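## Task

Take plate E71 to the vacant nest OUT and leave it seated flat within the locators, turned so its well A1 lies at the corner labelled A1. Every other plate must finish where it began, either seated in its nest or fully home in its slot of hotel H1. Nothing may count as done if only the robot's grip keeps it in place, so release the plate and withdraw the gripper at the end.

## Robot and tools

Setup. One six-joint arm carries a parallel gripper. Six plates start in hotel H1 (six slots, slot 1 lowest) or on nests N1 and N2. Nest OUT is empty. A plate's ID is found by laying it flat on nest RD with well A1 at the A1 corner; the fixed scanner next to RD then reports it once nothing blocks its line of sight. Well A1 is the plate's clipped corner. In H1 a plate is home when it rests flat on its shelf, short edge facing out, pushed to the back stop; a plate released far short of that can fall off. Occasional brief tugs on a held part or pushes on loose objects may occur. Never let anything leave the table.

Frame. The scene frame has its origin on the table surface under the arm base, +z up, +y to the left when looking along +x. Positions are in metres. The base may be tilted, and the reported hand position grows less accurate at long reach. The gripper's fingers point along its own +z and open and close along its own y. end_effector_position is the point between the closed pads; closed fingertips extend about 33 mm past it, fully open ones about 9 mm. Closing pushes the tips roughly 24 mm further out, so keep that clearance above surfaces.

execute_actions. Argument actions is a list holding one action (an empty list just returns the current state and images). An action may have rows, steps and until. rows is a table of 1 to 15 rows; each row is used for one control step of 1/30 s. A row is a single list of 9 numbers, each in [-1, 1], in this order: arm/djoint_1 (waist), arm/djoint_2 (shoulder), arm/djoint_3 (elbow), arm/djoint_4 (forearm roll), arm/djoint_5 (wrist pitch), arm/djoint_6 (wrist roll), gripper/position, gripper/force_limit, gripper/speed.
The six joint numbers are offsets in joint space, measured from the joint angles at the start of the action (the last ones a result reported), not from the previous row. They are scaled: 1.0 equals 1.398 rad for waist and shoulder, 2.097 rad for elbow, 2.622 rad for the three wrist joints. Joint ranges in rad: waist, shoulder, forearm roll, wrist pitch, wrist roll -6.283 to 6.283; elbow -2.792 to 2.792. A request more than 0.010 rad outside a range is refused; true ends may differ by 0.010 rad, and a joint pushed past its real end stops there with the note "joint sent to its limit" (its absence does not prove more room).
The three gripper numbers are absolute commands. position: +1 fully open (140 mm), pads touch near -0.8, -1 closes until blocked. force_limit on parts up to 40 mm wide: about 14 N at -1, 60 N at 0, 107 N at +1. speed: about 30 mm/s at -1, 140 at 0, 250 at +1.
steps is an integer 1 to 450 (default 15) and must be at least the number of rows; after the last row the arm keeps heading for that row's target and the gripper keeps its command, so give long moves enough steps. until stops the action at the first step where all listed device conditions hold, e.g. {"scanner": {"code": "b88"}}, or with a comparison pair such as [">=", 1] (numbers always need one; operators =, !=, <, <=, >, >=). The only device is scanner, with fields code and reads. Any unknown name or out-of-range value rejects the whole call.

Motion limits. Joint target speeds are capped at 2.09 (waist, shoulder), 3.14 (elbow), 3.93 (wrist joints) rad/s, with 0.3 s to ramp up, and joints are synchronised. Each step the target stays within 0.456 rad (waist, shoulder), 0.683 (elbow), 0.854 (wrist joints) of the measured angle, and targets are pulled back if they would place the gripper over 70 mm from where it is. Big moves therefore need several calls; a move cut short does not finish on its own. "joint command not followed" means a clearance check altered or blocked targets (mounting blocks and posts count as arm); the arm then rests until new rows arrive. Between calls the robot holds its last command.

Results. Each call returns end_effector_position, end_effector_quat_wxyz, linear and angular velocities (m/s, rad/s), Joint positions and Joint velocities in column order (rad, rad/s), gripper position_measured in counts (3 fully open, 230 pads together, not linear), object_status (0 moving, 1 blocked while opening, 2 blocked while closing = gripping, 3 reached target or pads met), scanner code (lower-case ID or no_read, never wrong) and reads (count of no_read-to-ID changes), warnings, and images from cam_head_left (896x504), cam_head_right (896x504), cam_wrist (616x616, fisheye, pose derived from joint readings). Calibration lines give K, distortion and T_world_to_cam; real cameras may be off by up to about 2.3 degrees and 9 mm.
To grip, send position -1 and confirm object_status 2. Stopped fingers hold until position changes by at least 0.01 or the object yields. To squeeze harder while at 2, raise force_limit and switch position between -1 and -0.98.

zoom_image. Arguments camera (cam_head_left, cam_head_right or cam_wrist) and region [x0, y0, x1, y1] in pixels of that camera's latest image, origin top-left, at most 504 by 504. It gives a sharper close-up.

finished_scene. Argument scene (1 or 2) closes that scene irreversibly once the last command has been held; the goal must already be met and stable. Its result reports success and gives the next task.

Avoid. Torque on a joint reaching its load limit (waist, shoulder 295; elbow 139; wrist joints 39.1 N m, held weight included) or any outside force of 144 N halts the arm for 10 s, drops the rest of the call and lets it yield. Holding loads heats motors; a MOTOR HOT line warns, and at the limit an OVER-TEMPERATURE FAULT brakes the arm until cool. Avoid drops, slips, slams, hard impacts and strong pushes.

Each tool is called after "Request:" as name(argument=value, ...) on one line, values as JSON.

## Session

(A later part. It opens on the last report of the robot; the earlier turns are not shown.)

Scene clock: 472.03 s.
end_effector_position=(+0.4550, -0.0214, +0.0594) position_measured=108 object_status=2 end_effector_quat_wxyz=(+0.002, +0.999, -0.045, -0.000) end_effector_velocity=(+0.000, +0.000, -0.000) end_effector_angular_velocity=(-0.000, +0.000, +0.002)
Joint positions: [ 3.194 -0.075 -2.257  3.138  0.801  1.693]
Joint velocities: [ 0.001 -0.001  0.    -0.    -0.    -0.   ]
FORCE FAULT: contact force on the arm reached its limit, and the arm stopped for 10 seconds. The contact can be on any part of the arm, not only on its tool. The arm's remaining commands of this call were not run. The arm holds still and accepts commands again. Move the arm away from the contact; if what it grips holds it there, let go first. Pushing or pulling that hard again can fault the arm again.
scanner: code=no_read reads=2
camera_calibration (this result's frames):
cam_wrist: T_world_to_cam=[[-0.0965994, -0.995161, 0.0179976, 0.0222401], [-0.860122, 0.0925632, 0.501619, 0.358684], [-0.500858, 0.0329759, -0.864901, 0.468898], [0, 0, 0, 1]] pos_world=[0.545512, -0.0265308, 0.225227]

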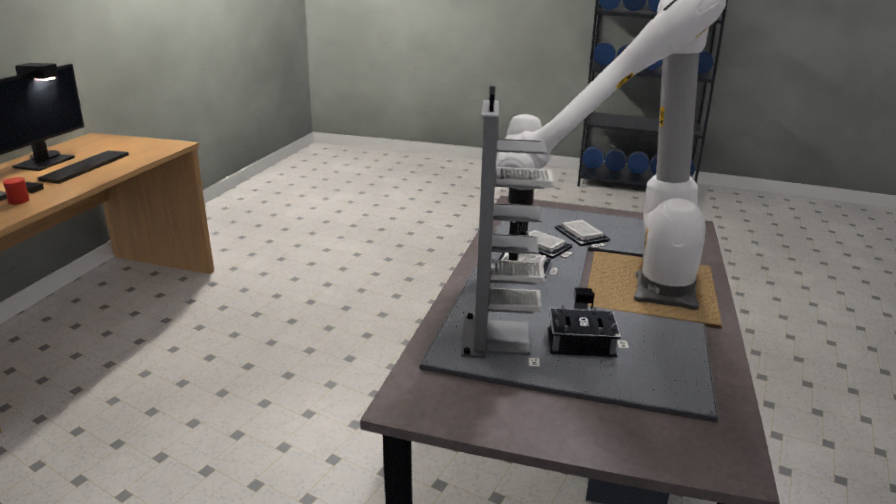

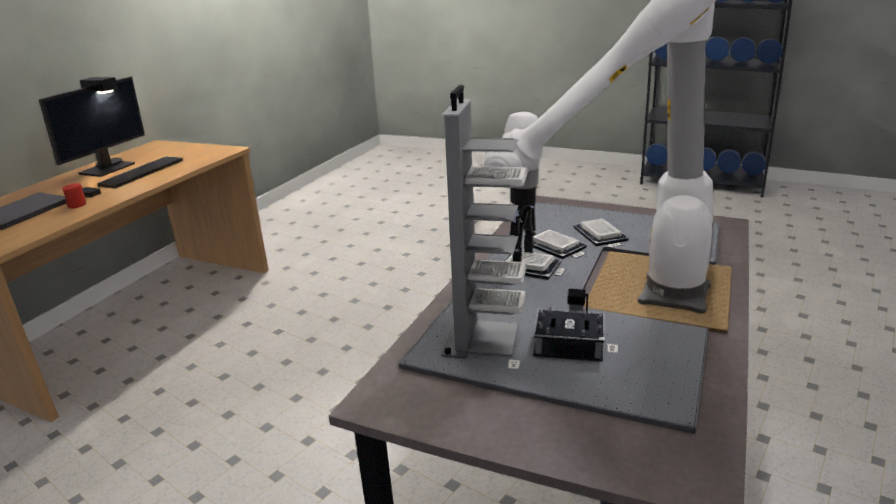

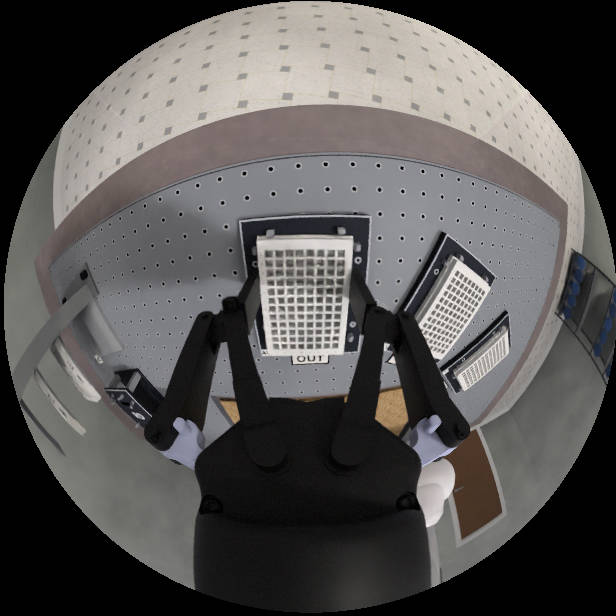

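Request:
execute_actions(actions=[{"rows":[[0,0,0,0,0,0,0.6,0,-0.5]],"steps":30}])

Request:
execute_actions(actions=[{"rows":[[0,0.06,0.032,0,0.055,0,0.6,0,0]],"steps":35}])

Request:
zoom_image(camera="cam_wrist", region=[200,160,420,380])

Request:
zoom_image(camera="cam_head_right", region=[480,220,640,310])

Scene clock: 476.97 s.
end_effector_position=(+0.4550, -0.0214, +0.0594) position_measured=53 object_status=3 end_effector_quat_wxyz=(+0.002, +0.999, -0.045, -0.000) end_effector_velocity=(-0.000, +0.000, -0.000) end_effector_angular_velocity=(-0.000, +0.001, +0.000)
Joint positions: [ 3.194 -0.075 -2.257  3.138  0.801  1.693]
Joint velocities: [ 0.    -0.001  0.    -0.     0.001  0.   ]
scanner: code=no_read reads=2
camera_calibration (this result's frames):
cam_wrist: T_world_to_cam=[[-0.0965997, -0.995161, 0.0179989, 0.0222396], [-0.860118, 0.0925638, 0.501627, 0.358679], [-0.500865, 0.0329759, -0.864897, 0.4689], [0, 0, 0, 1]] pos_world=[0.54551, -0.0265311, 0.225227]

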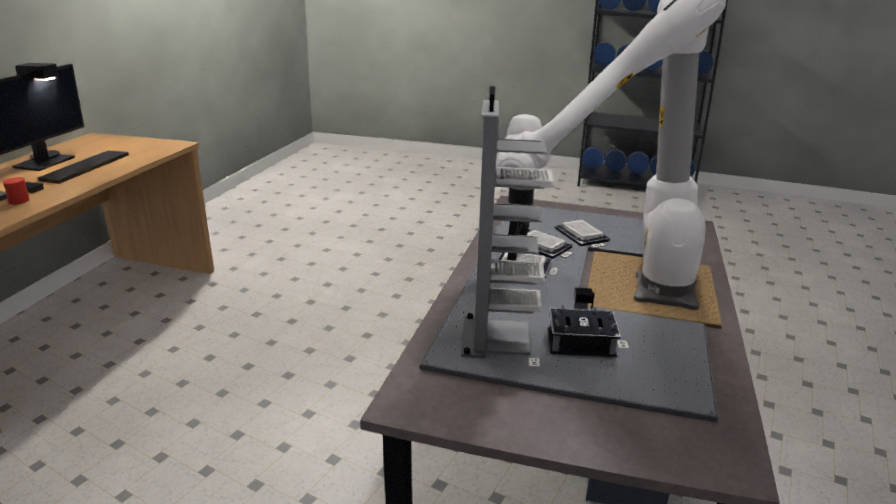

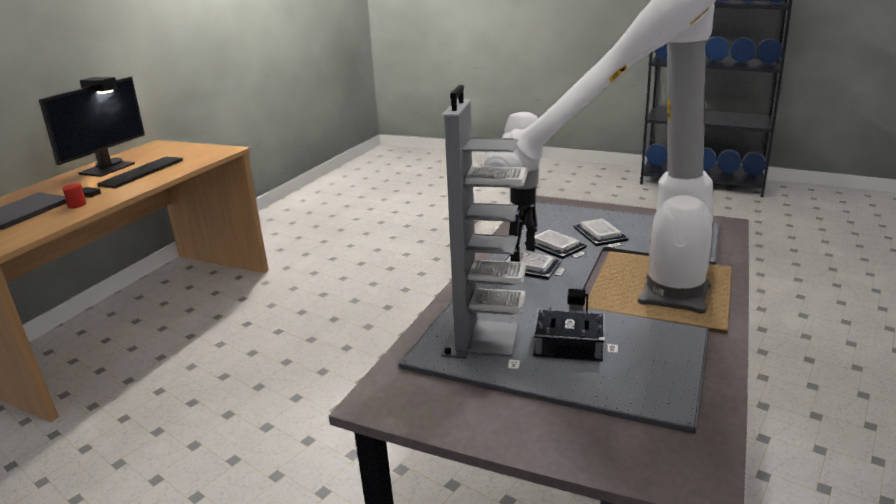

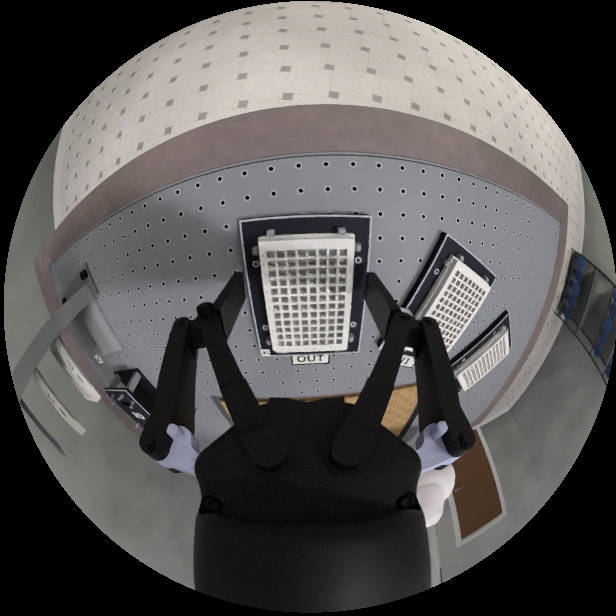

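Scene clock: 478.13 s.
end_effector_position=(+0.4594, -0.0214, +0.1264) position_measured=53 object_status=3 end_effector_quat_wxyz=(+0.002, +0.999, -0.045, +0.003) end_effector_velocity=(-0.001, -0.000, -0.000) end_effector_angular_velocity=(-0.000, +0.002, +0.001)
Joint positions: [ 3.194  0.009 -2.19   3.138  0.945  1.693]
Joint velocities: [ 0.    -0.    -0.001 -0.     0.001 -0.001]
scanner: code=no_read reads=2
camera_calibration (this result's frames):
cam_wrist: T_world_to_cam=[[-0.097118, -0.99512, 0.017448, 0.0218358], [-0.863545, 0.0929672, 0.495627, 0.331176], [-0.494831, 0.0330672, -0.86836, 0.52673], [0, 0, 0, 1]] pos_world=[0.548749, -0.0264767, 0.29287]

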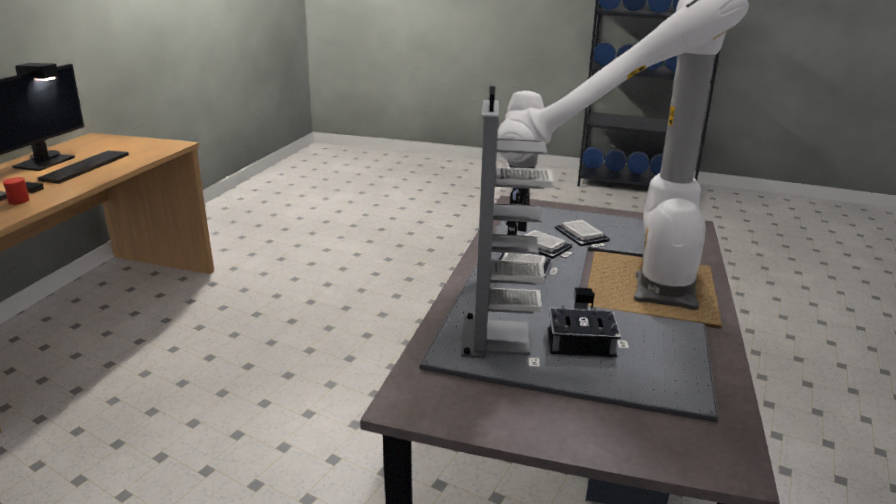

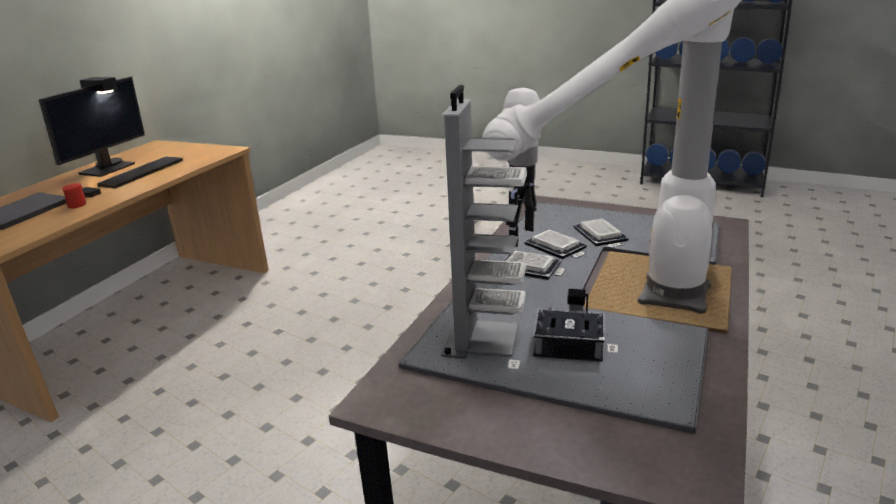

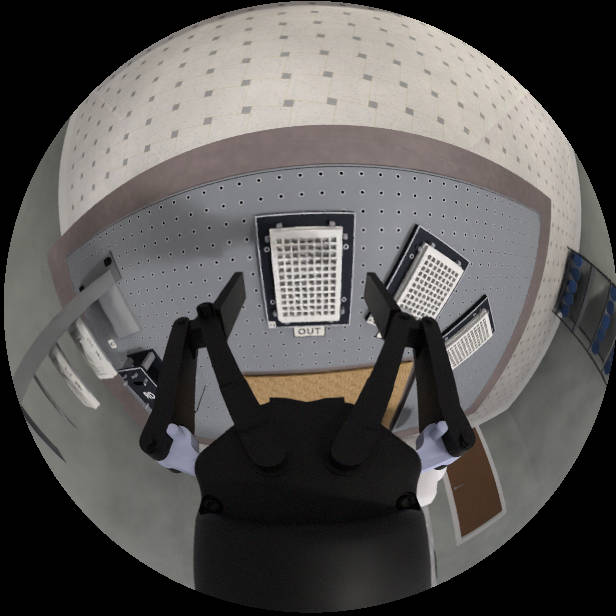

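Region (200, 160, 420, 380) of cam_wrist's 616x616 image, scaled by 2.291, with more detail than that image has.

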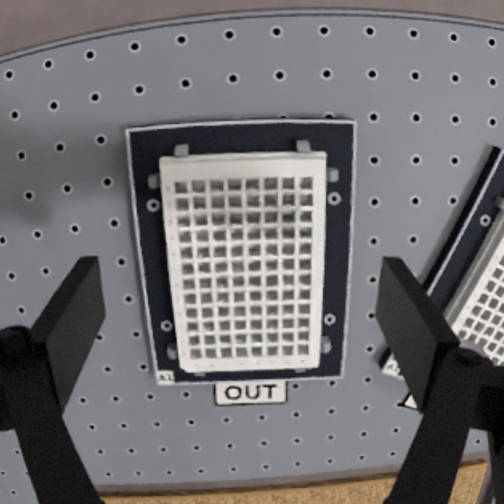

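Region (480, 220, 640, 310) of cam_head_right's 896x504 image, scaled by 3.150, with more detail than that image has; it fills the top 284 rows of this view, and the rest is white.

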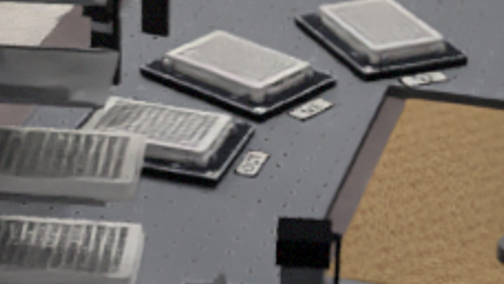

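Looks seated.

Request:
finished_scene(scene=2)

The scene is finished: the task was done.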